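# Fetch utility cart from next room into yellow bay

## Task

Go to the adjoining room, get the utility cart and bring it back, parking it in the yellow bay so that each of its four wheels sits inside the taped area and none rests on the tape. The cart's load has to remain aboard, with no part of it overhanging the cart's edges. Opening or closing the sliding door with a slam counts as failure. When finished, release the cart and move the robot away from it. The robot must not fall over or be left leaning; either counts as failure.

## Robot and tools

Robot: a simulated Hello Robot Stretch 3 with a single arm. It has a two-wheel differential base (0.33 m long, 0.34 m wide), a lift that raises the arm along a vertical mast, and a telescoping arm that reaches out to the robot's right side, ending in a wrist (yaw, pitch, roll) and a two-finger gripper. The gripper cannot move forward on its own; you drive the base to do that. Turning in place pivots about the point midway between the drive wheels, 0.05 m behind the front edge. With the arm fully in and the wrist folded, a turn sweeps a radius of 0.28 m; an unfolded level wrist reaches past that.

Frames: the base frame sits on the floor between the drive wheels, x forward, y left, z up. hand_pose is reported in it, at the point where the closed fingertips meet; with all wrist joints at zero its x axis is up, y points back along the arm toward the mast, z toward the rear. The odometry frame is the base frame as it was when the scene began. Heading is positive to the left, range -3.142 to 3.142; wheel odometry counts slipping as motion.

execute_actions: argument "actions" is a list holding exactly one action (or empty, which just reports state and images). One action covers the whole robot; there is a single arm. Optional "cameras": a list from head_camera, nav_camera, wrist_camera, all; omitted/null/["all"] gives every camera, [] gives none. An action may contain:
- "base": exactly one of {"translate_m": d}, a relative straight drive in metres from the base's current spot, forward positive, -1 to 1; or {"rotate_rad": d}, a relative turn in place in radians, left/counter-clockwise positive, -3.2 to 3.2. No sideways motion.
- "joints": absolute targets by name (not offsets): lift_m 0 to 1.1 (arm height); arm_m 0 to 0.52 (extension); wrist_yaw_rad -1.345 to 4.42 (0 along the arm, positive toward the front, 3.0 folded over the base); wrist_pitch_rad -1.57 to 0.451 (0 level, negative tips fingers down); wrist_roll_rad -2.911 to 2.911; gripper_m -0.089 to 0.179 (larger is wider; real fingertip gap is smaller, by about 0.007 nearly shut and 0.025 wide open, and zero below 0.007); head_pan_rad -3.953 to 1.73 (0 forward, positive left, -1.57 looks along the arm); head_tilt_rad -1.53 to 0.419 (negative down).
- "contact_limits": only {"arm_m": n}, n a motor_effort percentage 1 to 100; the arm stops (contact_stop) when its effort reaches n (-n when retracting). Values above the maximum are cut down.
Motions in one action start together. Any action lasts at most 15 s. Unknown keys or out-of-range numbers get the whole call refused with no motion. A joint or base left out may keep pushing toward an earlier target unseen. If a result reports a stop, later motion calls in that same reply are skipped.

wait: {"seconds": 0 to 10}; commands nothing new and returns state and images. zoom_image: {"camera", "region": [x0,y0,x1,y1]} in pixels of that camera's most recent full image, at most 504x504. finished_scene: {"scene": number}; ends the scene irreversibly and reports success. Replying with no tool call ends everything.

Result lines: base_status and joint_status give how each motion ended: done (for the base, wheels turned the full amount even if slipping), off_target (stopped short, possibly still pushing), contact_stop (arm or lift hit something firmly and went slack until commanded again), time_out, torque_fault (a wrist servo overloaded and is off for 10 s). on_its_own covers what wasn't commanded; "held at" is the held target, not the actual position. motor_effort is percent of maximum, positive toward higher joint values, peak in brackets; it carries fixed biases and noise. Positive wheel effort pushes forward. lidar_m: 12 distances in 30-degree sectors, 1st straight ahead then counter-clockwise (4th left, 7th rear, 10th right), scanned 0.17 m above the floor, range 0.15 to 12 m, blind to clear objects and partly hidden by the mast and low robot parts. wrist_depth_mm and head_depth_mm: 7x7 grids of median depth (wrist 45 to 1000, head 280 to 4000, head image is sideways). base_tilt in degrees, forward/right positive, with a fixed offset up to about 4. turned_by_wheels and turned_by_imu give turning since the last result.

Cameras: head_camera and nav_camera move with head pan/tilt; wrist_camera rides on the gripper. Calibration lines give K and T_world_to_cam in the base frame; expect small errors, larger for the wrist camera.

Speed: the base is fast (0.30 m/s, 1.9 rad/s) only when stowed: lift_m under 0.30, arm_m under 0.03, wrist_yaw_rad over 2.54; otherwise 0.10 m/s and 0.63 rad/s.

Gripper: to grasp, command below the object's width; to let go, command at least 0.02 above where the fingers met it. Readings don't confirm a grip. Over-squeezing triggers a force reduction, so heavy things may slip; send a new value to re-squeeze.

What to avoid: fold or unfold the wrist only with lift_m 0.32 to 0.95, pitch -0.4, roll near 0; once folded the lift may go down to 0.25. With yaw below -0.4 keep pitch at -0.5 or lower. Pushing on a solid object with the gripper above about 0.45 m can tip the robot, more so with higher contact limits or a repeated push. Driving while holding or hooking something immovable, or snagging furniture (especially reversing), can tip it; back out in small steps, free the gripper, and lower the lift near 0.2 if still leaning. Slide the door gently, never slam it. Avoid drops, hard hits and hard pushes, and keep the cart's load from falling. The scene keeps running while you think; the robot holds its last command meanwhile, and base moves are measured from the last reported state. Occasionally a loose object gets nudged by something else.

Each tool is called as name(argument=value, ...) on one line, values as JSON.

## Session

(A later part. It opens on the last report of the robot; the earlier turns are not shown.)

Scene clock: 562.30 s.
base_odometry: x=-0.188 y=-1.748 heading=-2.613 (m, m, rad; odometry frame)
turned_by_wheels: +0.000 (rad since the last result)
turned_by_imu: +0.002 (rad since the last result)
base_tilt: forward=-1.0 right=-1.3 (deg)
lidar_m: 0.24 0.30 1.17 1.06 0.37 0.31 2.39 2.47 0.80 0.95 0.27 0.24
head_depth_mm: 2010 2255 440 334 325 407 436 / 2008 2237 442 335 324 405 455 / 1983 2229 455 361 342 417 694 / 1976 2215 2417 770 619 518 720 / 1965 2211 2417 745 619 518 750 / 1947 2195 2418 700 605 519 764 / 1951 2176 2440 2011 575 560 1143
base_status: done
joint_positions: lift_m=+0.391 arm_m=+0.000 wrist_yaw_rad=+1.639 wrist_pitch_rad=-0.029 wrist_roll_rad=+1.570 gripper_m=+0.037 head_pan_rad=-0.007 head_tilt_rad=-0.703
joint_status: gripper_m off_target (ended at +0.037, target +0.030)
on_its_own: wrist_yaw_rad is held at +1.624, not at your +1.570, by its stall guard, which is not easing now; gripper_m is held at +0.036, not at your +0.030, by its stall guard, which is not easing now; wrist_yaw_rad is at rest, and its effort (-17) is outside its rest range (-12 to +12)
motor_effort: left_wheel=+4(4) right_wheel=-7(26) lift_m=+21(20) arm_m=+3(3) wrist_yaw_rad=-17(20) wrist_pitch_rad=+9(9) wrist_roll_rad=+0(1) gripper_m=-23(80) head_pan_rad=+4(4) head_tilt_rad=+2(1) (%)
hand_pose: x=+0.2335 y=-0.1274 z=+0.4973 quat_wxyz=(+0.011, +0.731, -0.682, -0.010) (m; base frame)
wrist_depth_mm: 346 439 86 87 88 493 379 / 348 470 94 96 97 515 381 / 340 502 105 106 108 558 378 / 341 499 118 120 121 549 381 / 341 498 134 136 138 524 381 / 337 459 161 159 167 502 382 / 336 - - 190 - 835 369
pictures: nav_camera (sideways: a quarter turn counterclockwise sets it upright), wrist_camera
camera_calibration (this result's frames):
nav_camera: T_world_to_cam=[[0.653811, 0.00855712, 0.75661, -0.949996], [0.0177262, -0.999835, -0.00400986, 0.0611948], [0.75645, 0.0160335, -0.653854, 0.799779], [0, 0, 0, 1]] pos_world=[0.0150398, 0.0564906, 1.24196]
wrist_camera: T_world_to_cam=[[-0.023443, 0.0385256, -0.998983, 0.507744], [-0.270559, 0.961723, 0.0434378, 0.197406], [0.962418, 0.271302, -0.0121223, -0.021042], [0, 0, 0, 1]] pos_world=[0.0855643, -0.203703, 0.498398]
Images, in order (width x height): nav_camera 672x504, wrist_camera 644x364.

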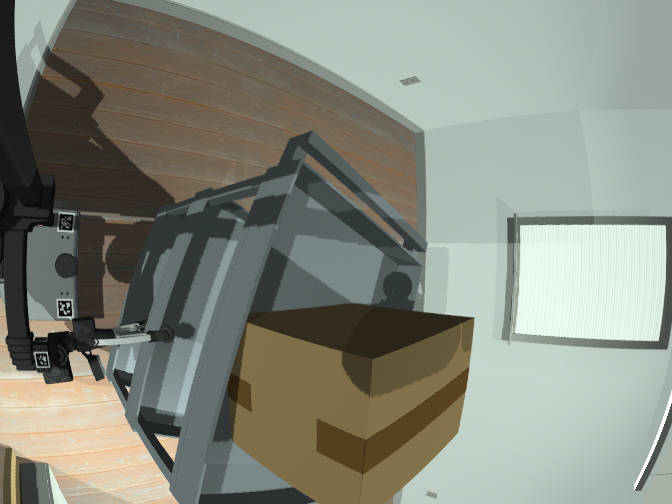

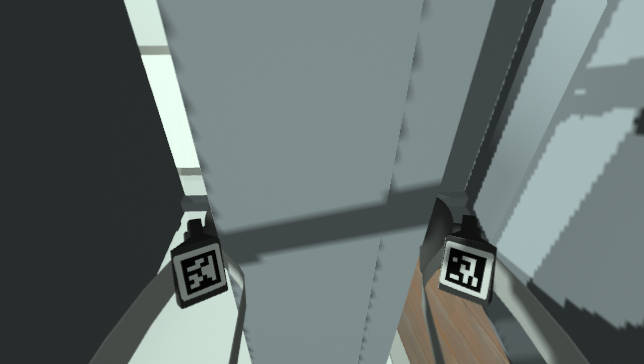

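execute_actions(actions=[{"base":{"rotate_rad":0.5}}], cameras=[])

execute_actions(actions=[{"base":{"translate_m":-0.35}}], cameras=["wrist_camera","nav_camera"])

Scene clock: 572.97 s.
base_odometry: x=-0.188 y=-1.748 heading=-2.113 (m, m, rad; odometry frame)
turned_by_wheels: +0.499 (rad since the last result)
turned_by_imu: +0.492 (rad since the last result)
base_tilt: forward=-1.0 right=-1.4 (deg)
lidar_m: 0.32 1.18 1.12 0.38 0.34 2.39 2.45 0.80 0.82 0.25 0.24 0.24
head_depth_mm: 1932 2136 2276 339 361 421 432 / 2009 2229 2413 741 600 461 718 / 2091 2338 2526 719 619 798 754 / 2111 2353 2517 697 627 852 1068 / 1811 1966 2177 1934 1575 1344 1160 / 1541 1666 1816 1886 1613 1350 1162 / 1349 1442 1547 1671 1614 1355 1160
base_status: done
joint_positions: lift_m=+0.391 arm_m=+0.000 wrist_yaw_rad=+1.577 wrist_pitch_rad=-0.021 wrist_roll_rad=+1.580 gripper_m=+0.037 head_pan_rad=-0.007 head_tilt_rad=-0.703
joint_status: not commanded
on_its_own: wrist_yaw_rad is held at +1.624, not at your +1.570, by its stall guard, which is still easing; gripper_m is held at +0.036, not at your +0.030, by its stall guard, which is not easing now
motor_effort: left_wheel=-9(15) right_wheel=+14(27) lift_m=+20(21) arm_m=-1(2) wrist_yaw_rad=+55(100) wrist_pitch_rad=+7(9) wrist_roll_rad=-5(7) gripper_m=-21(22) head_pan_rad=+5(5) head_tilt_rad=+1(1) (%)
hand_pose: x=+0.2343 y=-0.1438 z=+0.4995 quat_wxyz=(+0.005, +0.709, -0.705, -0.011) (m; base frame)
wrist_depth_mm: - - - - - - - / - - - - - - - / - - - - - 47 48 / 332 56 57 59 60 62 351 / 333 450 98 104 108 492 391 / 371 454 - 468 - 679 525 / - - - - - 876 531
pictures: none
No camera images: the call's "cameras" was empty. Leave "cameras" out to get every camera's image.

Scene clock: 577.60 s.
base_odometry: x=-0.007 y=-1.448 heading=-2.113 (m, m, rad; odometry frame)
turned_by_wheels: +0.000 (rad since the last result)
turned_by_imu: +0.002 (rad since the last result)
base_tilt: forward=-0.9 right=-1.3 (deg)
lidar_m: 0.25 0.30 0.34 1.31 1.73 2.08 2.13 2.60 0.55 2.54 0.27 0.25
head_depth_mm: 2160 2406 440 334 322 404 442 / 2269 2533 442 335 319 400 455 / 2374 2654 465 412 439 429 705 / 2390 2672 2611 769 620 518 721 / 2058 2238 2372 739 620 518 736 / 1766 1904 2069 714 604 545 736 / 1545 1651 1780 1855 567 534 1158
base_status: done
joint_positions: lift_m=+0.391 arm_m=+0.000 wrist_yaw_rad=+1.567 wrist_pitch_rad=-0.025 wrist_roll_rad=+1.577 gripper_m=+0.037 head_pan_rad=-0.007 head_tilt_rad=-0.703
joint_status: not commanded
on_its_own: gripper_m is held at +0.036, not at your +0.030, by its stall guard, which is not easing now; wrist_yaw_rad is at rest, and its effort (-13) is outside its rest range (-12 to +12)
motor_effort: left_wheel=-2(14) right_wheel=-3(12) lift_m=+21(21) arm_m=+1(0) wrist_yaw_rad=-13(61) wrist_pitch_rad=+8(8) wrist_roll_rad=-4(5) gripper_m=-22(22) head_pan_rad=+5(5) head_tilt_rad=+1(2) (%)
hand_pose: x=+0.2342 y=-0.1460 z=+0.4986 quat_wxyz=(+0.007, +0.706, -0.708, -0.011) (m; base frame)
wrist_depth_mm: 342 462 92 93 94 484 381 / 344 496 100 101 102 531 377 / 341 492 109 110 112 570 383 / 339 494 122 121 124 555 385 / 337 483 134 135 137 530 384 / 335 451 154 152 158 509 385 / 335 - - 175 - 851 374
pictures: nav_camera (sideways: a quarter turn counterclockwise sets it upright), wrist_camera
camera_calibration (this result's frames):
nav_camera: T_world_to_cam=[[0.653811, 0.00855738, 0.75661, -0.949996], [0.0177266, -0.999835, -0.00400986, 0.0611948], [0.75645, 0.0160338, -0.653855, 0.799779], [0, 0, 0, 1]] pos_world=[0.0150397, 0.0564906, 1.24196]
wrist_camera: T_world_to_cam=[[-0.0156493, 0.0463412, -0.998803, 0.508963], [-0.200725, 0.978444, 0.0485416, 0.19897], [0.979523, 0.201244, -0.00601014, -0.0339895], [0, 0, 0, 1]] pos_world=[0.0811966, -0.211427, 0.498492]
Images, in order (width x height): nav_camera 672x504, wrist_camera 644x364.

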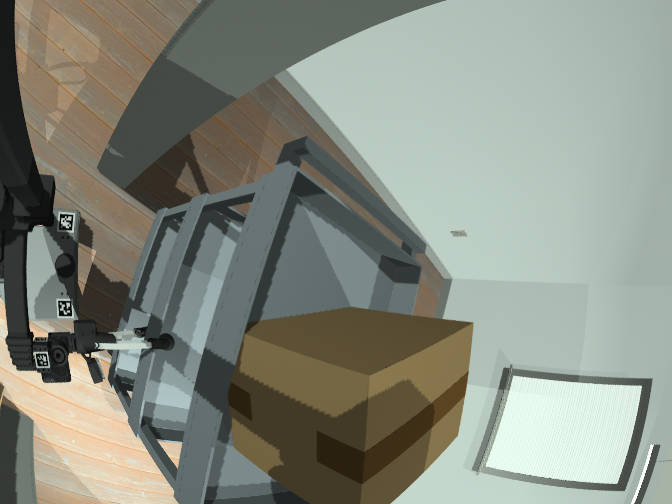

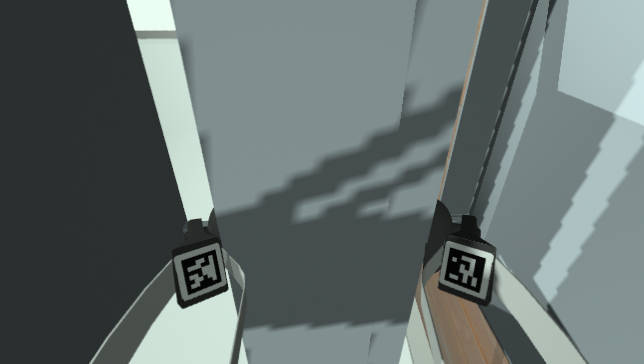

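execute_actions(actions=[{"base":{"translate_m":-0.25}}], cameras=["nav_camera"])

Scene clock: 588.60 s.
base_odometry: x=+0.122 y=-1.234 heading=-2.113 (m, m, rad; odometry frame)
turned_by_wheels: +0.000 (rad since the last result)
turned_by_imu: +0.002 (rad since the last result)
base_tilt: forward=-0.9 right=-1.3 (deg)
lidar_m: 0.21 0.22 0.49 1.43 1.89 1.86 1.91 2.49 0.48 0.44 0.30 0.22
head_depth_mm: 2340 2616 440 333 306 406 443 / 2468 2702 442 335 294 364 437 / 2561 2870 444 335 318 381 440 / 2589 2900 445 383 466 507 463 / 2244 2448 533 700 620 518 464 / 1926 2074 2245 748 621 520 465 / 1670 1797 1930 716 590 520 466
base_status: done
joint_positions: lift_m=+0.391 arm_m=+0.000 wrist_yaw_rad=+1.558 wrist_pitch_rad=-0.027 wrist_roll_rad=+1.577 gripper_m=+0.037 head_pan_rad=-0.007 head_tilt_rad=-0.703
joint_status: not commanded
on_its_own: gripper_m is held at +0.036, not at your +0.030, by its stall guard, which is not easing now
motor_effort: left_wheel=-1(7) right_wheel=-1(19) lift_m=+21(20) arm_m=+1(1) wrist_yaw_rad=-2(14) wrist_pitch_rad=+8(8) wrist_roll_rad=-4(5) gripper_m=-21(22) head_pan_rad=+5(5) head_tilt_rad=+2(2) (%)
hand_pose: x=+0.2341 y=-0.1484 z=+0.4980 quat_wxyz=(+0.008, +0.702, -0.712, -0.012) (m; base frame)
wrist_depth_mm: 342 497 121 122 124 520 379 / 341 493 125 126 128 552 380 / 341 491 130 130 133 564 384 / 339 494 135 135 138 556 379 / 334 485 138 140 142 528 386 / 335 455 145 145 147 498 383 / 338 548 612 151 154 564 372
pictures: nav_camera (sideways: a quarter turn counterclockwise sets it upright)
camera_calibration (this result's frames):
nav_camera: T_world_to_cam=[[0.653811, 0.00855729, 0.75661, -0.949996], [0.0177265, -0.999835, -0.00400986, 0.0611948], [0.75645, 0.0160337, -0.653855, 0.799779], [0, 0, 0, 1]] pos_world=[0.0150397, 0.0564906, 1.24196]
Images, in order (width x height): nav_camera 672x504.

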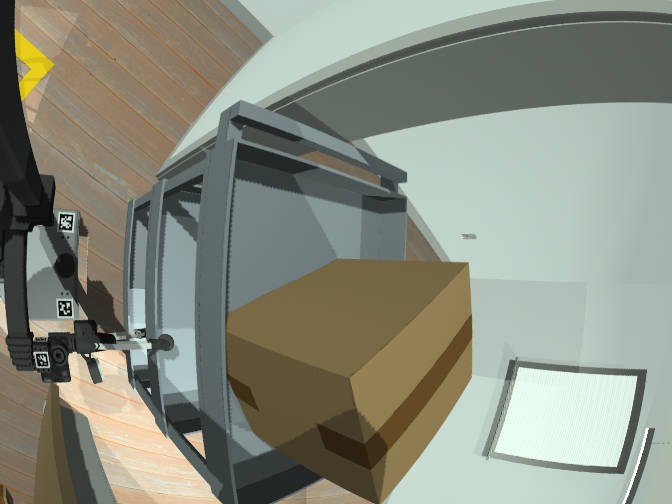

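execute_actions(actions=[{"joints":{"gripper_m":0.17}}], cameras=[])

execute_actions(actions=[{"base":{"translate_m":0.045}}], cameras=[])

execute_actions(actions=[{"joints":{"gripper_m":0.03}}], cameras=[])

execute_actions(actions=[{"base":{"rotate_rad":-0.5}}], cameras=["nav_camera"])

Scene clock: 598.43 s.
base_odometry: x=+0.122 y=-1.234 heading=-2.113 (m, m, rad; odometry frame)
turned_by_wheels: +0.000 (rad since the last result)
turned_by_imu: +0.001 (rad since the last result)
base_tilt: forward=-0.9 right=-1.3 (deg)
lidar_m: 0.21 0.22 0.49 1.43 1.90 1.86 1.91 2.48 0.48 0.44 0.30 0.22
head_depth_mm: 2349 2600 441 333 307 407 444 / 2453 2696 442 335 294 365 438 / 2591 2873 444 336 318 382 440 / 2607 2917 446 383 466 507 464 / 2250 2451 532 700 620 519 464 / 1915 2074 2241 749 621 520 466 / 1683 1795 1933 716 590 521 466
base_status: not commanded
joint_positions: lift_m=+0.391 arm_m=+0.000 wrist_yaw_rad=+1.559 wrist_pitch_rad=-0.023 wrist_roll_rad=+1.573 gripper_m=+0.170 head_pan_rad=-0.007 head_tilt_rad=-0.703
joint_status: all done
motor_effort: left_wheel=-2(3) right_wheel=+3(5) lift_m=+20(21) arm_m=+1(1) wrist_yaw_rad=-4(6) wrist_pitch_rad=+7(19) wrist_roll_rad=-2(4) gripper_m=+1(98) head_pan_rad=+5(5) head_tilt_rad=+2(1) (%)
hand_pose: x=+0.2342 y=-0.1481 z=+0.4990 quat_wxyz=(+0.008, +0.703, -0.711, -0.009) (m; base frame)
wrist_depth_mm: 339 494 122 122 123 523 380 / 337 497 125 126 127 553 382 / 339 486 131 130 133 564 382 / 337 489 135 135 137 562 385 / 333 576 141 140 143 625 372 / 319 567 146 145 149 628 354 / 348 476 613 151 155 541 408
pictures: none
No camera images: the call's "cameras" was empty. Leave "cameras" out to get every camera's image.

Scene clock: 600.00 s.
base_odometry: x=+0.098 y=-1.273 heading=-2.113 (m, m, rad; odometry frame)
turned_by_wheels: +0.000 (rad since the last result)
turned_by_imu: +0.000 (rad since the last result)
base_tilt: forward=-0.9 right=-1.3 (deg)
lidar_m: 0.17 0.18 0.24 1.41 1.86 1.90 1.95 2.51 0.45 0.54 0.24 0.18
head_depth_mm: 2307 2584 441 333 289 312 403 / 2433 2683 442 335 289 291 360 / 2539 2831 442 335 294 327 374 / 2552 2880 445 361 399 485 446 / 2203 2398 2376 531 604 518 446 / 1891 2048 2198 731 621 520 447 / 1656 1772 1909 713 589 520 447
base_status: done
joint_positions: lift_m=+0.391 arm_m=+0.000 wrist_yaw_rad=+1.559 wrist_pitch_rad=-0.022 wrist_roll_rad=+1.573 gripper_m=+0.170 head_pan_rad=-0.007 head_tilt_rad=-0.703
joint_status: not commanded
motor_effort: left_wheel=-2(3) right_wheel=+3(7) lift_m=+20(20) arm_m=+1(1) wrist_yaw_rad=-4(5) wrist_pitch_rad=+7(7) wrist_roll_rad=-2(2) gripper_m=+1(0) head_pan_rad=+5(5) head_tilt_rad=+1(2) (%)
hand_pose: x=+0.2343 y=-0.1482 z=+0.4991 quat_wxyz=(+0.008, +0.703, -0.711, -0.009) (m; base frame)
wrist_depth_mm: 341 427 80 81 82 83 382 / 339 428 82 83 84 467 383 / 337 456 85 86 87 470 382 / 335 457 88 89 90 497 386 / 335 - 92 92 94 96 370 / 317 568 95 96 97 545 356 / 352 473 99 100 101 534 410
pictures: none
No camera images: the call's "cameras" was empty. Leave "cameras" out to get every camera's image.

Scene clock: 601.90 s.
base_odometry: x=+0.098 y=-1.273 heading=-2.113 (m, m, rad; odometry frame)
turned_by_wheels: +0.000 (rad since the last result)
turned_by_imu: +0.000 (rad since the last result)
base_tilt: forward=-0.9 right=-1.3 (deg)
lidar_m: 0.17 0.18 0.25 1.41 1.87 1.90 1.95 2.51 0.45 0.54 0.24 0.18
head_depth_mm: 2312 2585 441 333 289 312 403 / 2430 2690 442 335 290 291 360 / 2534 2841 443 336 295 327 374 / 2567 2854 445 361 398 484 445 / 2209 2413 2374 530 603 518 446 / 1882 2046 2198 731 621 520 447 / 1656 1777 1897 714 590 520 447
base_status: not commanded
joint_positions: lift_m=+0.391 arm_m=+0.000 wrist_yaw_rad=+1.559 wrist_pitch_rad=-0.023 wrist_roll_rad=+1.574 gripper_m=+0.032 head_pan_rad=-0.007 head_tilt_rad=-0.703
joint_status: all done
motor_effort: left_wheel=-2(2) right_wheel=+3(3) lift_m=+20(21) arm_m=+1(1) wrist_yaw_rad=-4(4) wrist_pitch_rad=+7(8) wrist_roll_rad=-3(2) gripper_m=-41(100) head_pan_rad=+5(5) head_tilt_rad=+1(2) (%)
hand_pose: x=+0.2342 y=-0.1482 z=+0.4989 quat_wxyz=(+0.008, +0.703, -0.711, -0.009) (m; base frame)
wrist_depth_mm: 341 428 80 81 82 464 378 / 338 429 82 83 84 472 384 / 339 455 85 86 87 469 381 / 339 457 88 89 90 498 384 / 334 422 91 93 94 96 386 / 333 - 95 96 98 530 369 / 320 483 99 100 101 535 414
pictures: none
No camera images: the call's "cameras" was empty. Leave "cameras" out to get every camera's image.

Scene clock: 604.10 s.
base_odometry: x=+0.098 y=-1.273 heading=-2.613 (m, m, rad; odometry frame)
turned_by_wheels: -0.499 (rad since the last result)
turned_by_imu: -0.491 (rad since the last result)
base_tilt: forward=-0.9 right=-1.3 (deg)
lidar_m: 0.15 - 0.15 0.17 1.42 1.91 1.90 1.97 2.48 0.45 0.45 0.17
head_depth_mm: 2428 2722 2608 341 405 504 472 / 2407 2715 2614 336 294 379 445 / 2376 2690 2644 336 291 - 357 / 2390 2690 448 337 292 - 333 / 2394 2675 449 339 288 308 415 / 2347 2640 451 340 289 365 441 / 2370 2624 2670 341 326 487 448
base_status: done
joint_positions: lift_m=+0.390 arm_m=+0.000 wrist_yaw_rad=+1.617 wrist_pitch_rad=-0.027 wrist_roll_rad=+1.582 gripper_m=+0.038 head_pan_rad=-0.006 head_tilt_rad=-0.700
joint_status: not commanded
on_its_own: gripper_m is held at +0.037, not at your +0.030, by its stall guard, which is not easing now
motor_effort: left_wheel=+12(42) right_wheel=-7(37) lift_m=+21(22) arm_m=+6(7) wrist_yaw_rad=-71(100) wrist_pitch_rad=+8(9) wrist_roll_rad=-7(9) gripper_m=-23(41) head_pan_rad=+5(5) head_tilt_rad=+0(1) (%)
hand_pose: x=+0.2338 y=-0.1327 z=+0.4978 quat_wxyz=(+0.006, +0.723, -0.691, -0.014) (m; base frame)
wrist_depth_mm: - - - 171 - 781 334 / 346 - - 164 - 781 364 / 344 539 158 157 609 526 379 / 341 494 151 150 153 567 383 / 334 483 143 143 145 533 382 / 337 449 138 138 139 504 384 / 331 523 134 133 135 546 370
pictures: nav_camera (sideways: a quarter turn counterclockwise sets it upright)
camera_calibration (this result's frames):
nav_camera: T_world_to_cam=[[0.651623, 0.00898203, 0.75849, -0.952433], [0.0183666, -0.999824, -0.00393891, 0.0610985], [0.758321, 0.0164975, -0.651673, 0.79693], [0, 0, 0, 1]] pos_world=[0.0151768, 0.0564951, 1.24199]
Images, in order (width x height): nav_camera 672x504.

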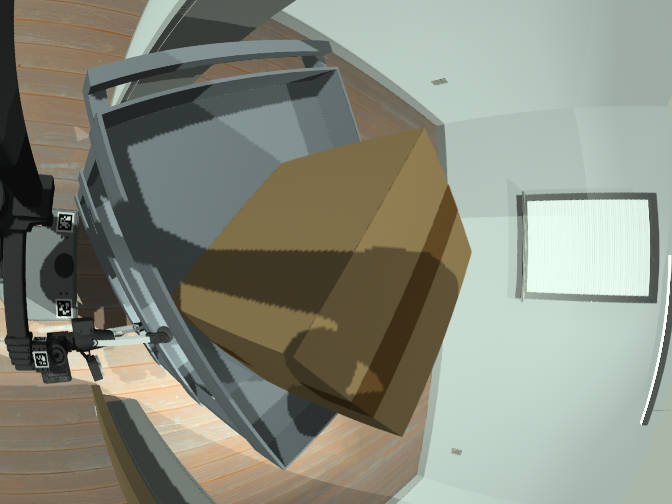

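execute_actions(actions=[{"base":{"translate_m":-0.3}}], cameras=["nav_camera"])

Scene clock: 611.13 s.
base_odometry: x=+0.357 y=-1.121 heading=-2.613 (m, m, rad; odometry frame)
turned_by_wheels: +0.000 (rad since the last result)
turned_by_imu: +0.002 (rad since the last result)
base_tilt: forward=-0.8 right=-1.3 (deg)
lidar_m: 0.21 0.21 0.28 1.37 1.41 1.67 1.60 1.66 2.24 1.50 0.30 0.22
head_depth_mm: 2663 2983 443 335 330 445 462 / 2635 2994 444 335 300 390 463 / 2677 2953 445 337 292 347 420 / 2648 2959 448 337 303 369 431 / 2614 2934 450 378 483 508 456 / 2614 2948 2422 726 623 520 438 / 2607 2929 2680 728 625 521 429
base_status: done
joint_positions: lift_m=+0.390 arm_m=+0.000 wrist_yaw_rad=+1.615 wrist_pitch_rad=-0.027 wrist_roll_rad=+1.582 gripper_m=+0.038 head_pan_rad=-0.006 head_tilt_rad=-0.700
joint_status: not commanded
on_its_own: wrist_yaw_rad is held at +1.634, not at your +1.570, by its stall guard, which is not easing now; gripper_m is held at +0.037, not at your +0.030, by its stall guard, which is not easing now; wrist_yaw_rad is at rest, and its effort (+22) is outside its rest range (-12 to +12)
motor_effort: left_wheel=+1(3) right_wheel=-5(22) lift_m=+22(21) arm_m=+3(4) wrist_yaw_rad=+22(28) wrist_pitch_rad=+9(9) wrist_roll_rad=-6(9) gripper_m=-21(23) head_pan_rad=+4(4) head_tilt_rad=+0(0) (%)
hand_pose: x=+0.2339 y=-0.1336 z=+0.4979 quat_wxyz=(+0.007, +0.722, -0.691, -0.013) (m; base frame)
wrist_depth_mm: 347 492 120 121 124 513 381 / 345 497 125 125 127 557 380 / 342 498 129 130 132 554 386 / 337 500 134 134 136 558 383 / 339 488 138 140 141 537 384 / 338 448 144 145 148 503 383 / 335 548 630 151 155 581 372
pictures: nav_camera (sideways: a quarter turn counterclockwise sets it upright)
camera_calibration (this result's frames):
nav_camera: T_world_to_cam=[[0.651623, 0.00898232, 0.75849, -0.952433], [0.018367, -0.999824, -0.00393891, 0.0610985], [0.758321, 0.0164979, -0.651673, 0.79693], [0, 0, 0, 1]] pos_world=[0.0151768, 0.0564951, 1.24199]
Images, in order (width x height): nav_camera 672x504.

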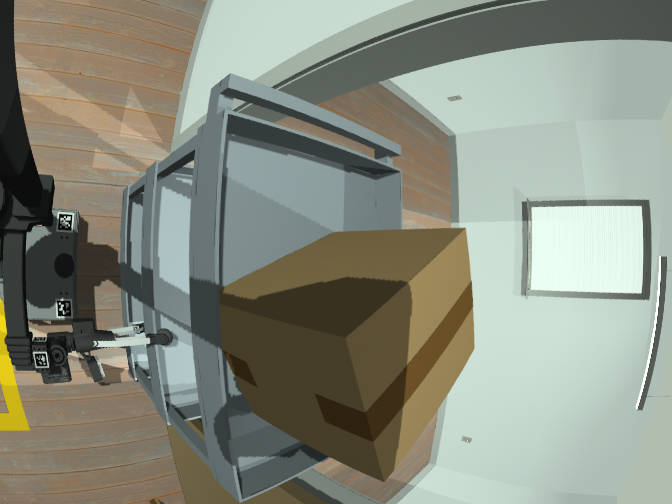

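Cart is coming through broadside. Continue.

execute_actions(actions=[{"base":{"translate_m":-0.4},"joints":{"head_pan_rad":-0.0,"head_tilt_rad":-1.3}}], cameras=["nav_camera"])

Scene clock: 619.27 s.
base_odometry: x=+0.703 y=-0.919 heading=-2.613 (m, m, rad; odometry frame)
turned_by_wheels: +0.000 (rad since the last result)
turned_by_imu: +0.003 (rad since the last result)
base_tilt: forward=-0.9 right=-1.3 (deg)
lidar_m: 0.24 0.28 1.14 1.36 1.41 1.26 1.20 1.25 1.68 2.39 0.28 0.24
head_depth_mm: 289 345 467 809 1217 1172 1111 / - 337 451 812 1117 - 1093 / - 330 443 824 1224 - 1092 / 369 384 471 840 1222 - - / 601 559 527 844 1237 - - / 601 558 530 983 1232 1172 - / 572 556 535 1291 1226 1163 -
base_status: done
joint_positions: lift_m=+0.390 arm_m=+0.000 wrist_yaw_rad=+1.622 wrist_pitch_rad=-0.027 wrist_roll_rad=+1.594 gripper_m=+0.038 head_pan_rad=-0.006 head_tilt_rad=-1.285
joint_status: all done
on_its_own: wrist_yaw_rad is held at +1.634, not at your +1.570, by its stall guard, which is not easing now; gripper_m is held at +0.037, not at your +0.030, by its stall guard, which is not easing now; wrist_yaw_rad is at rest, and its effort (+14) is outside its rest range (-12 to +12)
motor_effort: left_wheel=+1(2) right_wheel=-4(19) lift_m=+21(22) arm_m=+3(3) wrist_yaw_rad=+14(22) wrist_pitch_rad=+8(8) wrist_roll_rad=-13(13) gripper_m=-21(21) head_pan_rad=+4(4) head_tilt_rad=-6(30) (%)
hand_pose: x=+0.2338 y=-0.1317 z=+0.4979 quat_wxyz=(+0.003, +0.725, -0.689, -0.018) (m; base frame)
wrist_depth_mm: 347 477 96 97 98 511 380 / 344 499 103 105 106 534 377 / 342 502 113 113 116 554 381 / 339 497 125 125 129 568 382 / 336 487 136 138 140 527 384 / 331 447 157 154 160 506 391 / 332 820 843 175 855 536 388
pictures: nav_camera (sideways: a quarter turn counterclockwise sets it upright)
camera_calibration (this result's frames):
nav_camera: T_world_to_cam=[[0.96188, 0.00704598, 0.273382, -0.322365], [0.0121186, -0.999784, -0.0168708, 0.0779644], [0.273204, 0.0195407, -0.961758, 1.20295], [0, 0, 0, 1]] pos_world=[-0.01952, 0.0567124, 1.24639]
Images, in order (width x height): nav_camera 672x504.

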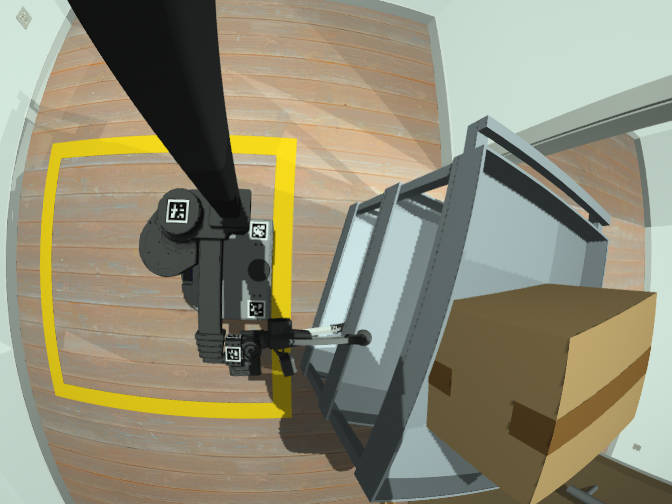

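execute_actions(actions=[{"base":{"translate_m":-0.65},"joints":{"gripper_m":0.025}}], cameras=["nav_camera"])

Scene clock: 634.67 s.
base_odometry: x=+1.264 y=-0.591 heading=-2.613 (m, m, rad; odometry frame)
turned_by_wheels: +0.000 (rad since the last result)
turned_by_imu: +0.004 (rad since the last result)
base_tilt: forward=-0.9 right=-1.3 (deg)
lidar_m: 0.26 0.34 1.41 1.35 0.80 0.58 0.56 0.58 0.78 2.07 0.27 0.25
head_depth_mm: 291 348 456 805 1103 1169 1109 / 294 352 457 817 1112 - 1091 / 306 369 464 833 1224 - 1090 / 601 560 531 846 1236 - - / 600 558 852 1150 1234 - - / 583 558 806 1286 1228 1178 - / 530 531 1362 1307 1226 1162 -
base_status: done
joint_positions: lift_m=+0.390 arm_m=+0.000 wrist_yaw_rad=+1.577 wrist_pitch_rad=-0.026 wrist_roll_rad=+1.598 gripper_m=+0.032 head_pan_rad=-0.006 head_tilt_rad=-1.285
joint_status: gripper_m off_target (ended at +0.032, target +0.025)
on_its_own: gripper_m is held at +0.031, not at your +0.025, by its stall guard, which is not easing now; wrist_yaw_rad is at rest, and its effort (+15) is outside its rest range (-12 to +12)
motor_effort: left_wheel=+1(4) right_wheel=-4(20) lift_m=+22(21) arm_m=+3(4) wrist_yaw_rad=+15(32) wrist_pitch_rad=+8(8) wrist_roll_rad=-15(15) gripper_m=-22(78) head_pan_rad=+4(4) head_tilt_rad=-6(6) (%)
hand_pose: x=+0.2341 y=-0.1432 z=+0.4981 quat_wxyz=(+0.001, +0.709, -0.705, -0.019) (m; base frame)
wrist_depth_mm: 351 440 84 85 87 484 373 / 345 466 93 94 96 513 378 / 344 489 103 105 107 552 380 / 340 485 117 119 122 561 380 / 337 491 134 136 139 532 387 / 334 441 168 160 170 512 388 / 331 - - 194 - 894 388
pictures: nav_camera (sideways: a quarter turn counterclockwise sets it upright)
camera_calibration (this result's frames):
nav_camera: T_world_to_cam=[[0.96189, 0.00704531, 0.273347, -0.322321], [0.0121174, -0.999784, -0.0168715, 0.0779653], [0.27317, 0.0195408, -0.961767, 1.20297], [0, 0, 0, 1]] pos_world=[-0.0195219, 0.0567124, 1.2464]
Images, in order (width x height): nav_camera 672x504.

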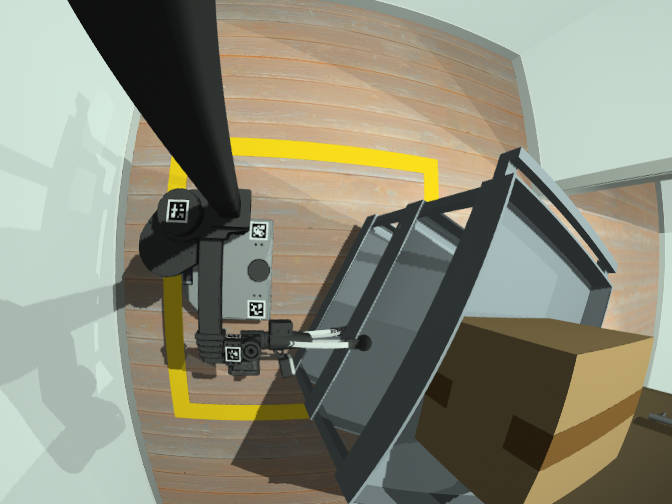

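execute_actions(actions=[{"base":{"translate_m":-0.24}}], cameras=[])

execute_actions(actions=[{"joints":{"gripper_m":0.17}}], cameras=[])

execute_actions(actions=[{"base":{"translate_m":-0.04},"joints":{"wrist_yaw_rad":2.5}}], cameras=["nav_camera"])

Scene clock: 644.10 s.
base_odometry: x=+1.471 y=-0.470 heading=-2.612 (m, m, rad; odometry frame)
turned_by_wheels: +0.000 (rad since the last result)
turned_by_imu: +0.002 (rad since the last result)
base_tilt: forward=-0.9 right=-1.4 (deg)
lidar_m: 0.27 0.37 1.40 1.32 0.46 0.33 0.32 0.33 0.45 1.20 0.27 0.26
head_depth_mm: 295 351 456 806 980 1173 1107 / 296 358 461 820 1112 - 1017 / 590 393 474 829 1224 - 1014 / 603 559 534 1056 1232 - - / 601 559 860 1165 1230 - - / 574 557 843 1301 1233 1180 - / 527 537 1387 1301 1228 1162 -
base_status: done
joint_positions: lift_m=+0.390 arm_m=+0.000 wrist_yaw_rad=+1.555 wrist_pitch_rad=-0.026 wrist_roll_rad=+1.602 gripper_m=+0.033 head_pan_rad=-0.006 head_tilt_rad=-1.285
joint_status: not commanded
on_its_own: wrist_yaw_rad is held at +1.546, not at your +1.570, by its stall guard, which is not easing now; gripper_m is held at +0.031, not at your +0.025, by its stall guard, which is not easing now
motor_effort: left_wheel=+2(5) right_wheel=-6(20) lift_m=+22(22) arm_m=+3(3) wrist_yaw_rad=-10(31) wrist_pitch_rad=+8(8) wrist_roll_rad=-18(18) gripper_m=-21(22) head_pan_rad=+4(4) head_tilt_rad=-6(6) (%)
hand_pose: x=+0.2341 y=-0.1490 z=+0.4982 quat_wxyz=(-0.002, +0.701, -0.713, -0.020) (m; base frame)
wrist_depth_mm: 347 414 80 81 83 468 377 / 345 440 89 91 92 513 378 / 341 494 100 102 104 554 379 / 339 496 115 116 119 559 384 / 336 486 133 135 138 540 385 / 329 447 172 162 177 511 392 / 327 - - 203 - 901 394
pictures: none
No camera images: the call's "cameras" was empty. Leave "cameras" out to get every camera's image.

Scene clock: 646.83 s.
base_odometry: x=+1.471 y=-0.470 heading=-2.612 (m, m, rad; odometry frame)
turned_by_wheels: +0.000 (rad since the last result)
turned_by_imu: +0.001 (rad since the last result)
base_tilt: forward=-0.9 right=-1.3 (deg)
lidar_m: 0.27 0.36 1.41 1.33 0.46 0.33 0.32 0.33 0.45 1.20 0.27 0.26
head_depth_mm: 295 350 454 805 979 1171 1111 / 294 357 458 821 1106 - 1017 / 590 392 473 832 1225 - 1016 / 603 559 532 848 1236 - - / 601 559 861 1167 1230 - - / 573 558 842 1296 1235 1174 - / 527 536 1390 1308 1227 1158 -
base_status: not commanded
joint_positions: lift_m=+0.390 arm_m=+0.000 wrist_yaw_rad=+1.543 wrist_pitch_rad=-0.023 wrist_roll_rad=+1.576 gripper_m=+0.170 head_pan_rad=-0.006 head_tilt_rad=-1.285
joint_status: all done
on_its_own: wrist_yaw_rad is held at +1.546, not at your +1.570, by its stall guard, which is not easing now
motor_effort: left_wheel=+2(6) right_wheel=-1(10) lift_m=+21(21) arm_m=+3(4) wrist_yaw_rad=+4(12) wrist_pitch_rad=+7(22) wrist_roll_rad=-4(18) gripper_m=+0(96) head_pan_rad=+4(4) head_tilt_rad=-6(7) (%)
hand_pose: x=+0.2342 y=-0.1519 z=+0.4990 quat_wxyz=(+0.007, +0.697, -0.717, -0.010) (m; base frame)
wrist_depth_mm: 340 426 79 80 81 85 384 / 334 459 88 89 90 495 386 / 338 501 98 100 101 533 387 / 335 492 112 113 115 567 384 / 335 573 135 132 138 616 369 / 321 - - 156 173 568 355 / 351 486 - 194 - 507 408
pictures: none
No camera images: the call's "cameras" was empty. Leave "cameras" out to get every camera's image.

Scene clock: 648.60 s.
base_odometry: x=+1.503 y=-0.451 heading=-2.623 (m, m, rad; odometry frame)
turned_by_wheels: -0.011 (rad since the last result)
turned_by_imu: +0.001 (rad since the last result)
base_tilt: forward=-0.8 right=-1.3 (deg)
lidar_m: 0.30 0.40 1.40 1.19 0.42 0.30 0.29 0.30 0.41 1.08 0.30 0.28
head_depth_mm: 311 394 481 818 1212 1169 1035 / 316 402 492 831 1217 - 934 / 352 425 518 845 1240 - 946 / 600 557 861 1152 1241 - 949 / 597 556 874 1275 1222 - - / 579 560 864 1300 1229 1172 - / 534 595 1391 1305 1224 1160 -
base_status: translate_m off_target (by the wheels' count: -0.0376 of -0.0400)
joint_positions: lift_m=+0.390 arm_m=+0.000 wrist_yaw_rad=+2.497 wrist_pitch_rad=-0.021 wrist_roll_rad=+1.576 gripper_m=+0.170 head_pan_rad=-0.006 head_tilt_rad=-1.288
joint_status: all done
on_its_own: left_wheel is at rest, and its effort (-93) is outside its rest range (-18 to +18); right_wheel is at rest, and its effort (-86) is outside its rest range (-18 to +18)
motor_effort: left_wheel=-93(94) right_wheel=-86(97) lift_m=+21(22) arm_m=+3(3) wrist_yaw_rad=+4(3) wrist_pitch_rad=+7(7) wrist_roll_rad=-4(4) gripper_m=+0(1) head_pan_rad=+4(4) head_tilt_rad=-5(6) (%)
hand_pose: x=+0.1323 y=+0.0595 z=+0.4994 quat_wxyz=(+0.010, +0.948, -0.317, -0.006) (m; base frame)
wrist_depth_mm: 378 - - 391 - 665 472 / - - - - - 786 543 / - - - - - 801 548 / - - - - - 806 542 / - - - - - 928 525 / - - - - - 910 507 / - - - - - 813 576
pictures: nav_camera (sideways: a quarter turn counterclockwise sets it upright)
camera_calibration (this result's frames):
nav_camera: T_world_to_cam=[[0.962859, 0.00737182, 0.269903, -0.317841], [0.0124022, -0.99978, -0.0169372, 0.078049], [0.269719, 0.0196555, -0.962738, 1.20425], [0, 0, 0, 1]] pos_world=[-0.01974, 0.0567047, 1.24648]
Images, in order (width x height): nav_camera 672x504.

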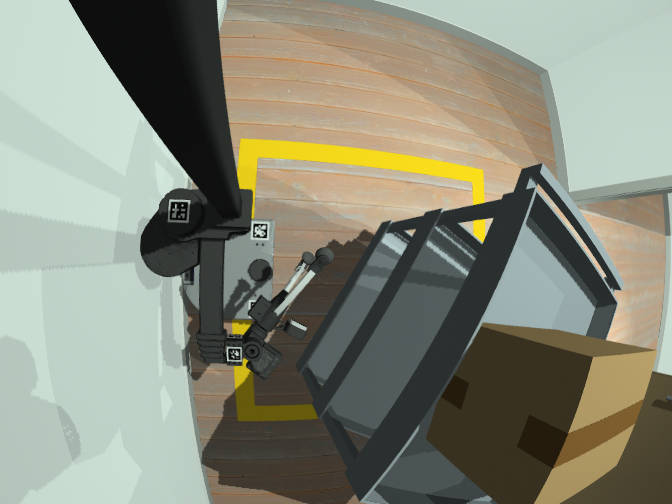

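execute_actions(actions=[{"base":{"translate_m":0.05},"joints":{"wrist_yaw_rad":3.0,"wrist_roll_rad":0,"wrist_pitch_rad":-0.4,"gripper_m":0.05}}], cameras=[])

execute_actions(actions=[{"base":{"rotate_rad":1.57},"joints":{"lift_m":0.28}}], cameras=[])

execute_actions(actions=[{"base":{"translate_m":0.8}}], cameras=[])

execute_actions(actions=[{"base":{"rotate_rad":-1.57}}], cameras=["nav_camera"])

Scene clock: 659.93 s.
base_odometry: x=+1.460 y=-0.476 heading=-2.623 (m, m, rad; odometry frame)
turned_by_wheels: +0.000 (rad since the last result)
turned_by_imu: +0.001 (rad since the last result)
base_tilt: forward=-0.9 right=-1.3 (deg)
lidar_m: 0.25 0.34 1.40 1.35 0.49 0.35 0.34 0.35 0.47 0.34 0.25 0.24
head_depth_mm: - 327 446 506 933 1171 1108 / - 334 439 810 1099 - 1033 / 593 370 458 831 1213 - 1047 / 599 558 531 843 1237 - 1057 / 593 557 851 1148 1230 - - / 559 555 780 1295 1231 1180 - / 523 522 1373 1303 1229 1163 -
base_status: done
joint_positions: lift_m=+0.390 arm_m=+0.000 wrist_yaw_rad=+2.997 wrist_pitch_rad=-0.412 wrist_roll_rad=+0.008 gripper_m=+0.050 head_pan_rad=-0.006 head_tilt_rad=-1.288
joint_status: all done
motor_effort: left_wheel=+1(94) right_wheel=+1(85) lift_m=+21(21) arm_m=+3(3) wrist_yaw_rad=+3(5) wrist_pitch_rad=+4(7) wrist_roll_rad=-4(6) gripper_m=+0(87) head_pan_rad=+4(4) head_tilt_rad=-4(5) (%)
hand_pose: x=+0.0112 y=+0.0779 z=+0.4044 quat_wxyz=(+0.195, +0.703, +0.094, +0.677) (m; base frame)
wrist_depth_mm: 470 - - - - - - / 473 - - - - - - / 458 627 - - - - - / 452 648 885 844 859 851 831 / 441 653 - 710 722 704 671 / 431 602 - 599 580 598 404 / 415 521 - 547 514 514 376
pictures: none
No camera images: the call's "cameras" was empty. Leave "cameras" out to get every camera's image.

Scene clock: 662.70 s.
base_odometry: x=+1.460 y=-0.476 heading=-1.053 (m, m, rad; odometry frame)
turned_by_wheels: +1.570 (rad since the last result)
turned_by_imu: +1.564 (rad since the last result)
base_tilt: forward=-1.0 right=-1.3 (deg)
lidar_m: 1.34 0.48 0.35 0.34 0.35 0.47 0.35 0.25 0.24 0.25 0.34 1.41
head_depth_mm: 1513 1500 1404 1319 1082 731 687 / 1504 1499 1396 1314 1239 1023 965 / 1494 1495 1398 1307 1235 - 968 / 1488 1502 1396 1308 1231 - 1088 / 1486 1486 1388 1306 1231 - - / 1468 1475 1377 1305 1233 1182 - / 1165 1133 1099 1071 1049 1018 -
base_status: done
joint_positions: lift_m=+0.281 arm_m=+0.000 wrist_yaw_rad=+2.997 wrist_pitch_rad=-0.414 wrist_roll_rad=+0.008 gripper_m=+0.050 head_pan_rad=-0.006 head_tilt_rad=-1.288
joint_status: all done
motor_effort: left_wheel=-2(7) right_wheel=+4(10) lift_m=+16(15) arm_m=+3(3) wrist_yaw_rad=+3(4) wrist_pitch_rad=+4(4) wrist_roll_rad=-4(5) gripper_m=+0(0) head_pan_rad=+4(4) head_tilt_rad=-5(5) (%)
hand_pose: x=+0.0111 y=+0.0777 z=+0.2943 quat_wxyz=(+0.195, +0.703, +0.094, +0.677) (m; base frame)
wrist_depth_mm: 308 - 330 346 361 380 395 / 337 - 365 383 401 417 445 / 364 382 400 417 438 474 491 / 403 420 447 470 492 531 550 / 446 467 - 520 540 542 542 / 470 487 - - 455 473 463 / 427 - - - 412 404 404
pictures: none
No camera images: the call's "cameras" was empty. Leave "cameras" out to get every camera's image.

Scene clock: 667.20 s.
base_odometry: x=+1.856 y=-1.171 heading=-1.054 (m, m, rad; odometry frame)
turned_by_wheels: +0.000 (rad since the last result)
turned_by_imu: +0.001 (rad since the last result)
base_tilt: forward=-0.9 right=-1.3 (deg)
lidar_m: 0.55 0.51 0.37 0.35 0.36 0.49 0.91 0.72 2.05 1.67 0.80 0.58
head_depth_mm: 607 780 1099 1317 1241 1170 1109 / 603 774 1084 1315 1239 1167 1105 / 600 769 1076 1310 1235 - 1095 / 596 761 1065 1311 1230 - 1090 / 591 758 1053 1306 1234 - - / 589 751 1044 1299 1231 1183 - / 586 747 997 1112 1087 1059 -
base_status: done
joint_positions: lift_m=+0.281 arm_m=+0.000 wrist_yaw_rad=+2.998 wrist_pitch_rad=-0.414 wrist_roll_rad=+0.008 gripper_m=+0.050 head_pan_rad=-0.006 head_tilt_rad=-1.288
joint_status: not commanded
motor_effort: left_wheel=-3(6) right_wheel=+3(9) lift_m=+17(17) arm_m=+3(3) wrist_yaw_rad=+3(3) wrist_pitch_rad=+4(4) wrist_roll_rad=-4(4) gripper_m=+0(0) head_pan_rad=+4(4) head_tilt_rad=-4(5) (%)
hand_pose: x=+0.0110 y=+0.0777 z=+0.2943 quat_wxyz=(+0.195, +0.703, +0.095, +0.677) (m; base frame)
wrist_depth_mm: 318 - 345 359 373 387 410 / 344 - 373 391 410 427 453 / 377 393 412 431 453 484 501 / 417 434 462 486 516 538 542 / 449 474 - 524 551 545 524 / 482 490 - - 459 461 471 / 426 - - - 406 404 406
pictures: none
No camera images: the call's "cameras" was empty. Leave "cameras" out to get every camera's image.

Scene clock: 669.37 s.
base_odometry: x=+1.856 y=-1.171 heading=-2.623 (m, m, rad; odometry frame)
turned_by_wheels: -1.570 (rad since the last result)
turned_by_imu: -1.561 (rad since the last result)
base_tilt: forward=-0.9 right=-1.4 (deg)
lidar_m: 1.67 0.80 0.58 0.55 0.51 0.37 0.35 0.36 0.49 0.90 0.72 2.05
head_depth_mm: 1613 1490 1405 1317 1238 1170 1109 / 1604 1492 1397 1311 1235 1171 1104 / 1605 1493 1400 1312 1234 - 1091 / 1598 1493 1400 1307 1234 - 1089 / 1600 1482 1395 1309 1229 - - / 1592 1482 1386 1301 1232 1180 - / 1593 1485 1389 1301 1226 1162 -
base_status: done
joint_positions: lift_m=+0.281 arm_m=+0.000 wrist_yaw_rad=+2.998 wrist_pitch_rad=-0.414 wrist_roll_rad=+0.008 gripper_m=+0.050 head_pan_rad=-0.006 head_tilt_rad=-1.288
joint_status: not commanded
motor_effort: left_wheel=+3(10) right_wheel=-3(8) lift_m=+16(17) arm_m=+3(3) wrist_yaw_rad=+3(3) wrist_pitch_rad=+4(4) wrist_roll_rad=-4(4) gripper_m=+0(1) head_pan_rad=+4(4) head_tilt_rad=-5(5) (%)
hand_pose: x=+0.0110 y=+0.0777 z=+0.2943 quat_wxyz=(+0.195, +0.703, +0.095, +0.677) (m; base frame)
wrist_depth_mm: 474 - 517 543 565 590 622 / 491 - 578 595 622 658 689 / 477 596 630 650 691 710 760 / 472 625 665 675 679 657 671 / 452 554 - 559 579 560 543 / 430 486 - - 465 471 470 / 392 - - - 414 405 403
pictures: nav_camera (sideways: a quarter turn counterclockwise sets it upright)
camera_calibration (this result's frames):
nav_camera: T_world_to_cam=[[0.962863, 0.00738961, 0.269889, -0.317823], [0.0124205, -0.999779, -0.0169374, 0.0780492], [0.269704, 0.0196606, -0.962742, 1.20425], [0, 0, 0, 1]] pos_world=[-0.0197418, 0.0567043, 1.24648]
Images, in order (width x height): nav_camera 672x504.

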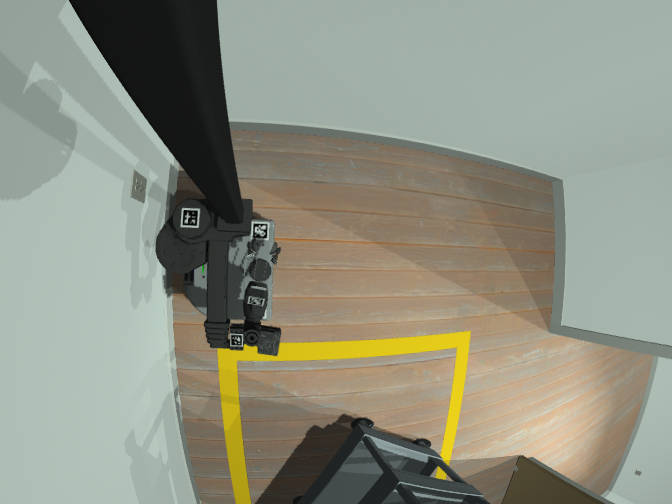

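execute_actions(actions=[{"base":{"translate_m":1.0}}], cameras=[])

execute_actions(actions=[{"base":{"translate_m":0.25}}], cameras=[])

execute_actions(actions=[{"base":{"rotate_rad":-1.57}}], cameras=[])

execute_actions(actions=[{"base":{"translate_m":0.65}}], cameras=[])

execute_actions(actions=[{"base":{"rotate_rad":-1.57}}], cameras=["nav_camera"])

Scene clock: 683.43 s.
base_odometry: x=+0.987 y=-1.667 heading=-2.623 (m, m, rad; odometry frame)
turned_by_wheels: +0.000 (rad since the last result)
turned_by_imu: +0.002 (rad since the last result)
base_tilt: forward=-0.9 right=-1.3 (deg)
lidar_m: 0.67 0.70 0.59 0.57 0.58 0.79 1.35 0.86 0.83 0.86 1.40 0.70
head_depth_mm: 743 978 1399 1310 1236 1168 1109 / 740 952 1359 1312 1235 1167 1106 / 739 947 1299 1308 1236 - 1098 / 733 937 1297 1310 1232 - 1087 / 728 935 1294 1307 1229 - - / 727 925 1284 1305 1231 1181 - / 722 920 1272 1303 1231 1158 -
base_status: done
joint_positions: lift_m=+0.281 arm_m=+0.000 wrist_yaw_rad=+2.998 wrist_pitch_rad=-0.414 wrist_roll_rad=+0.008 gripper_m=+0.050 head_pan_rad=-0.006 head_tilt_rad=-1.288
joint_status: not commanded
motor_effort: left_wheel=+4(10) right_wheel=-2(7) lift_m=+16(17) arm_m=+3(3) wrist_yaw_rad=+2(2) wrist_pitch_rad=+4(4) wrist_roll_rad=-4(4) gripper_m=+0(0) head_pan_rad=+4(4) head_tilt_rad=-5(5) (%)
hand_pose: x=+0.0110 y=+0.0777 z=+0.2943 quat_wxyz=(+0.195, +0.703, +0.095, +0.677) (m; base frame)
wrist_depth_mm: 499 - 533 550 580 602 608 / 534 - 575 606 637 658 671 / 585 602 638 664 697 727 663 / 624 637 693 682 664 676 640 / 572 560 - 557 574 557 539 / 485 495 - - 461 464 472 / 427 - - - 408 412 406
pictures: none
No camera images: the call's "cameras" was empty. Leave "cameras" out to get every camera's image.

Scene clock: 686.07 s.
base_odometry: x=+0.770 y=-1.791 heading=-2.623 (m, m, rad; odometry frame)
turned_by_wheels: +0.000 (rad since the last result)
turned_by_imu: +0.001 (rad since the last result)
base_tilt: forward=-1.0 right=-1.4 (deg)
lidar_m: 0.43 0.44 0.59 0.57 0.59 0.80 1.59 0.99 0.95 1.51 1.31 0.44
head_depth_mm: 456 587 817 1305 1239 1171 1110 / 453 582 817 1281 1237 1168 1103 / 451 579 809 1273 1235 - 1098 / 448 574 803 1274 1227 - 1091 / 446 572 795 1261 1230 - - / 443 567 786 1242 1230 1181 - / 442 563 779 1221 1226 1161 -
base_status: done
joint_positions: lift_m=+0.281 arm_m=+0.000 wrist_yaw_rad=+2.998 wrist_pitch_rad=-0.414 wrist_roll_rad=+0.008 gripper_m=+0.050 head_pan_rad=-0.006 head_tilt_rad=-1.288
joint_status: not commanded
motor_effort: left_wheel=+3(10) right_wheel=-2(6) lift_m=+16(17) arm_m=+3(3) wrist_yaw_rad=+2(3) wrist_pitch_rad=+5(4) wrist_roll_rad=-4(4) gripper_m=+0(0) head_pan_rad=+4(4) head_tilt_rad=-5(4) (%)
hand_pose: x=+0.0110 y=+0.0777 z=+0.2943 quat_wxyz=(+0.195, +0.703, +0.095, +0.677) (m; base frame)
wrist_depth_mm: 501 - 544 562 575 577 415 / 545 - 586 617 635 585 428 / 576 610 646 663 698 602 428 / 641 644 687 672 667 599 441 / 567 565 - 571 568 554 435 / 479 491 - - 449 469 441 / 425 - - - 404 404 403
pictures: none
No camera images: the call's "cameras" was empty. Leave "cameras" out to get every camera's image.

Scene clock: 688.27 s.
base_odometry: x=+0.770 y=-1.791 heading=+2.090 (m, m, rad; odometry frame)
turned_by_wheels: -1.570 (rad since the last result)
turned_by_imu: -1.561 (rad since the last result)
base_tilt: forward=-0.9 right=-1.4 (deg)
lidar_m: 1.47 1.30 0.44 0.43 0.44 0.59 0.57 0.59 0.80 1.60 0.99 0.95
head_depth_mm: 1612 1485 1404 1318 1240 1174 1110 / 1609 1491 1402 1311 1240 1172 1105 / 1600 1490 1391 1309 1234 - 1095 / 1607 1489 1393 1306 1232 - 1089 / 1598 1482 1391 1306 1230 - - / 1606 1488 1391 1304 1231 1178 - / 1455 1482 1385 1298 1209 1150 -
base_status: done
joint_positions: lift_m=+0.281 arm_m=+0.000 wrist_yaw_rad=+2.998 wrist_pitch_rad=-0.414 wrist_roll_rad=+0.008 gripper_m=+0.050 head_pan_rad=-0.006 head_tilt_rad=-1.288
joint_status: not commanded
motor_effort: left_wheel=+3(12) right_wheel=-3(6) lift_m=+17(16) arm_m=+3(3) wrist_yaw_rad=+3(3) wrist_pitch_rad=+4(4) wrist_roll_rad=-5(4) gripper_m=-1(1) head_pan_rad=+4(4) head_tilt_rad=-5(4) (%)
hand_pose: x=+0.0110 y=+0.0777 z=+0.2943 quat_wxyz=(+0.195, +0.703, +0.095, +0.677) (m; base frame)
wrist_depth_mm: 383 - 407 429 445 457 - / 406 - 449 467 487 508 - / 453 468 483 515 545 775 865 / 498 520 537 559 590 654 682 / 528 546 - 557 577 548 546 / 481 494 - - 454 470 466 / 424 - - - 406 408 405
pictures: none
No camera images: the call's "cameras" was empty. Leave "cameras" out to get every camera's image.

Scene clock: 692.13 s.
base_odometry: x=+0.447 y=-1.226 heading=+2.090 (m, m, rad; odometry frame)
turned_by_wheels: +0.000 (rad since the last result)
turned_by_imu: +0.001 (rad since the last result)
base_tilt: forward=-1.0 right=-1.3 (deg)
lidar_m: 1.48 0.71 3.27 3.15 0.52 0.61 1.22 1.26 1.65 0.56 0.50 2.23
head_depth_mm: 1615 1496 1395 1313 1239 1172 1109 / 1604 1491 1394 1313 1235 1170 1104 / 1607 1494 1399 1309 1234 - 1098 / 1600 1492 1393 1306 1232 - 1089 / 1599 1490 1395 1308 1231 - - / 1562 1485 1389 1304 1232 1181 - / 1247 1222 1290 1307 1229 1160 -
base_status: done
joint_positions: lift_m=+0.281 arm_m=+0.000 wrist_yaw_rad=+2.998 wrist_pitch_rad=-0.414 wrist_roll_rad=+0.008 gripper_m=+0.050 head_pan_rad=-0.006 head_tilt_rad=-1.288
joint_status: not commanded
motor_effort: left_wheel=+3(10) right_wheel=-2(6) lift_m=+16(17) arm_m=+3(3) wrist_yaw_rad=+2(2) wrist_pitch_rad=+5(4) wrist_roll_rad=-4(4) gripper_m=+0(1) head_pan_rad=+4(4) head_tilt_rad=-4(5) (%)
hand_pose: x=+0.0110 y=+0.0777 z=+0.2943 quat_wxyz=(+0.195, +0.703, +0.095, +0.677) (m; base frame)
wrist_depth_mm: 389 - - - - - - / 413 - - - - - 684 / 450 501 904 889 863 849 683 / 500 530 691 677 682 681 616 / 538 539 - 565 579 559 544 / 479 495 - - 452 474 463 / 425 - - - 409 410 405
pictures: none
No camera images: the call's "cameras" was empty. Leave "cameras" out to get every camera's image.

Scene clock: 694.30 s.
base_odometry: x=+0.447 y=-1.226 heading=+0.521 (m, m, rad; odometry frame)
turned_by_wheels: -1.570 (rad since the last result)
turned_by_imu: -1.561 (rad since the last result)
base_tilt: forward=-0.9 right=-1.3 (deg)
lidar_m: 0.56 0.50 2.25 1.48 0.85 3.28 3.13 0.51 0.61 1.21 1.26 1.65
head_depth_mm: 1607 1501 1399 1316 1235 1172 1110 / 1606 1494 1404 1313 1237 1172 1106 / 1608 1494 1395 1309 1235 - 1094 / 997 1286 1385 1309 1232 - 1091 / 987 953 1251 1307 1232 - - / 528 928 1015 1298 1224 1180 - / 528 826 1225 1304 1228 1161 -
base_status: done
joint_positions: lift_m=+0.281 arm_m=+0.000 wrist_yaw_rad=+2.998 wrist_pitch_rad=-0.414 wrist_roll_rad=+0.008 gripper_m=+0.050 head_pan_rad=-0.006 head_tilt_rad=-1.288
joint_status: not commanded
motor_effort: left_wheel=+4(11) right_wheel=-3(7) lift_m=+16(17) arm_m=+3(3) wrist_yaw_rad=+3(3) wrist_pitch_rad=+4(4) wrist_roll_rad=-5(4) gripper_m=+0(0) head_pan_rad=+4(4) head_tilt_rad=-5(5) (%)
hand_pose: x=+0.0110 y=+0.0777 z=+0.2943 quat_wxyz=(+0.195, +0.703, +0.095, +0.677) (m; base frame)
wrist_depth_mm: 582 - - - - - - / 622 - - - - - 736 / 719 682 909 891 868 827 790 / 695 693 714 681 690 679 669 / 564 564 - 565 569 552 558 / 479 485 - - 462 465 456 / 430 - - - 407 409 406
pictures: nav_camera (sideways: a quarter turn counterclockwise sets it upright)
camera_calibration (this result's frames):
nav_camera: T_world_to_cam=[[0.962863, 0.00738999, 0.269889, -0.317823], [0.0124209, -0.999779, -0.0169374, 0.0780492], [0.269705, 0.0196607, -0.962742, 1.20425], [0, 0, 0, 1]] pos_world=[-0.0197419, 0.0567043, 1.24648]
Images, in order (width x height): nav_camera 672x504.

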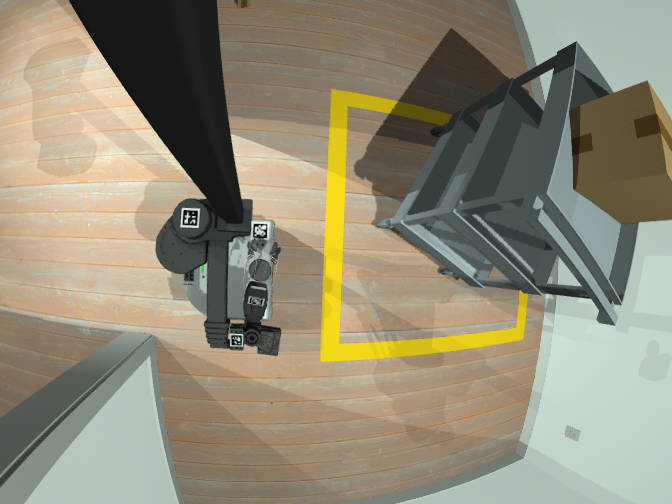

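execute_actions(actions=[{"base":{"translate_m":0.58},"joints":{"head_tilt_rad":-1.0}}], cameras=[])

execute_actions(actions=[{"base":{"translate_m":-0.5}}], cameras=["nav_camera"])

Scene clock: 705.63 s.
base_odometry: x=+0.950 y=-0.938 heading=+0.521 (m, m, rad; odometry frame)
turned_by_wheels: +0.000 (rad since the last result)
turned_by_imu: +0.006 (rad since the last result)
base_tilt: forward=-0.9 right=-1.3 (deg)
lidar_m: 0.21 0.17 0.16 0.17 1.35 1.13 1.08 1.03 1.26 1.21 1.26 1.05
head_depth_mm: 920 1093 1348 1511 1340 1194 1079 / 916 1089 1344 1516 1331 1199 1097 / 915 1089 1337 1511 1313 1193 1099 / 914 1083 1336 530 447 1141 1090 / 910 1077 1324 556 486 405 1052 / 906 1074 1240 574 506 431 365 / 906 1072 609 574 506 452 402
base_status: done
joint_positions: lift_m=+0.281 arm_m=+0.000 wrist_yaw_rad=+2.998 wrist_pitch_rad=-0.415 wrist_roll_rad=+0.008 gripper_m=+0.050 head_pan_rad=-0.005 head_tilt_rad=-0.997
joint_status: all done
motor_effort: left_wheel=+2(49) right_wheel=-1(7) lift_m=+17(17) arm_m=+3(3) wrist_yaw_rad=+2(3) wrist_pitch_rad=+5(5) wrist_roll_rad=-4(4) gripper_m=+0(0) head_pan_rad=+3(4) head_tilt_rad=-1(19) (%)
hand_pose: x=+0.0109 y=+0.0776 z=+0.2941 quat_wxyz=(+0.196, +0.703, +0.095, +0.677) (m; base frame)
wrist_depth_mm: - - 245 - - - - / - - - - 697 674 632 / 913 883 806 498 555 548 543 / 693 701 481 413 432 432 426 / 560 571 - 312 365 352 346 / 474 492 - - 310 247 230 / 430 - - - 407 270 234
pictures: none
No camera images: the call's "cameras" was empty. Leave "cameras" out to get every camera's image.

Scene clock: 708.93 s.
base_odometry: x=+0.516 y=-1.187 heading=+0.521 (m, m, rad; odometry frame)
turned_by_wheels: +0.000 (rad since the last result)
turned_by_imu: +0.001 (rad since the last result)
base_tilt: forward=-0.9 right=-1.3 (deg)
lidar_m: 0.59 0.51 2.16 1.97 0.76 3.35 3.22 0.57 0.73 1.21 1.26 1.57
head_depth_mm: 1387 1645 1744 1509 1338 1195 1084 / 1386 1641 1748 1516 1336 1194 1099 / 1377 1643 1742 1517 1334 1196 1097 / 1342 928 1636 1461 1334 1195 1091 / 1292 707 1078 1291 1311 1196 1099 / 875 783 1038 954 1223 1197 1082 / 734 744 590 892 1292 1195 1080
base_status: done
joint_positions: lift_m=+0.281 arm_m=+0.000 wrist_yaw_rad=+2.998 wrist_pitch_rad=-0.415 wrist_roll_rad=+0.008 gripper_m=+0.050 head_pan_rad=-0.005 head_tilt_rad=-0.997
joint_status: not commanded
motor_effort: left_wheel=+2(5) right_wheel=-1(7) lift_m=+17(17) arm_m=+3(3) wrist_yaw_rad=+3(3) wrist_pitch_rad=+5(5) wrist_roll_rad=-4(4) gripper_m=+0(0) head_pan_rad=+3(3) head_tilt_rad=-1(1) (%)
hand_pose: x=+0.0109 y=+0.0776 z=+0.2941 quat_wxyz=(+0.196, +0.703, +0.095, +0.677) (m; base frame)
wrist_depth_mm: 615 - - - - - - / 635 - - - - - 792 / 673 800 880 872 848 858 755 / 709 706 704 680 677 674 642 / 572 566 - 562 572 557 526 / 481 493 - - 461 468 464 / 421 - - - 411 412 406
pictures: nav_camera (sideways: a quarter turn counterclockwise sets it upright)
camera_calibration (this result's frames):
nav_camera: T_world_to_cam=[[0.845012, 0.0092551, 0.534667, -0.661968], [0.0178936, -0.99978, -0.0109737, 0.070257], [0.534447, 0.01884, -0.844992, 1.04968], [0, 0, 0, 1]] pos_world=[-0.00288657, 0.056592, 1.24168]
Images, in order (width x height): nav_camera 672x504.

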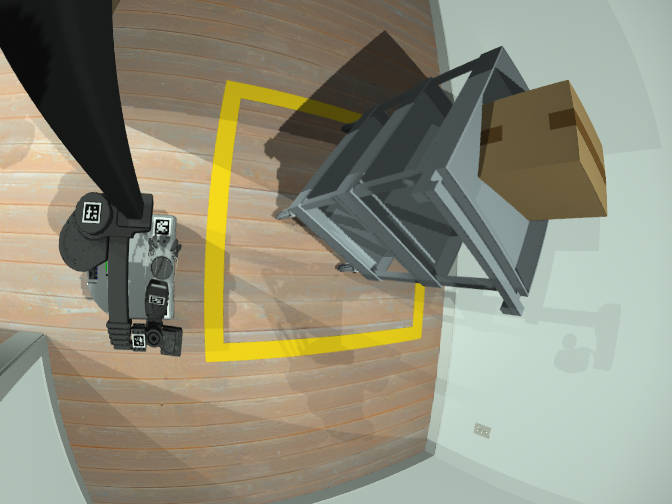

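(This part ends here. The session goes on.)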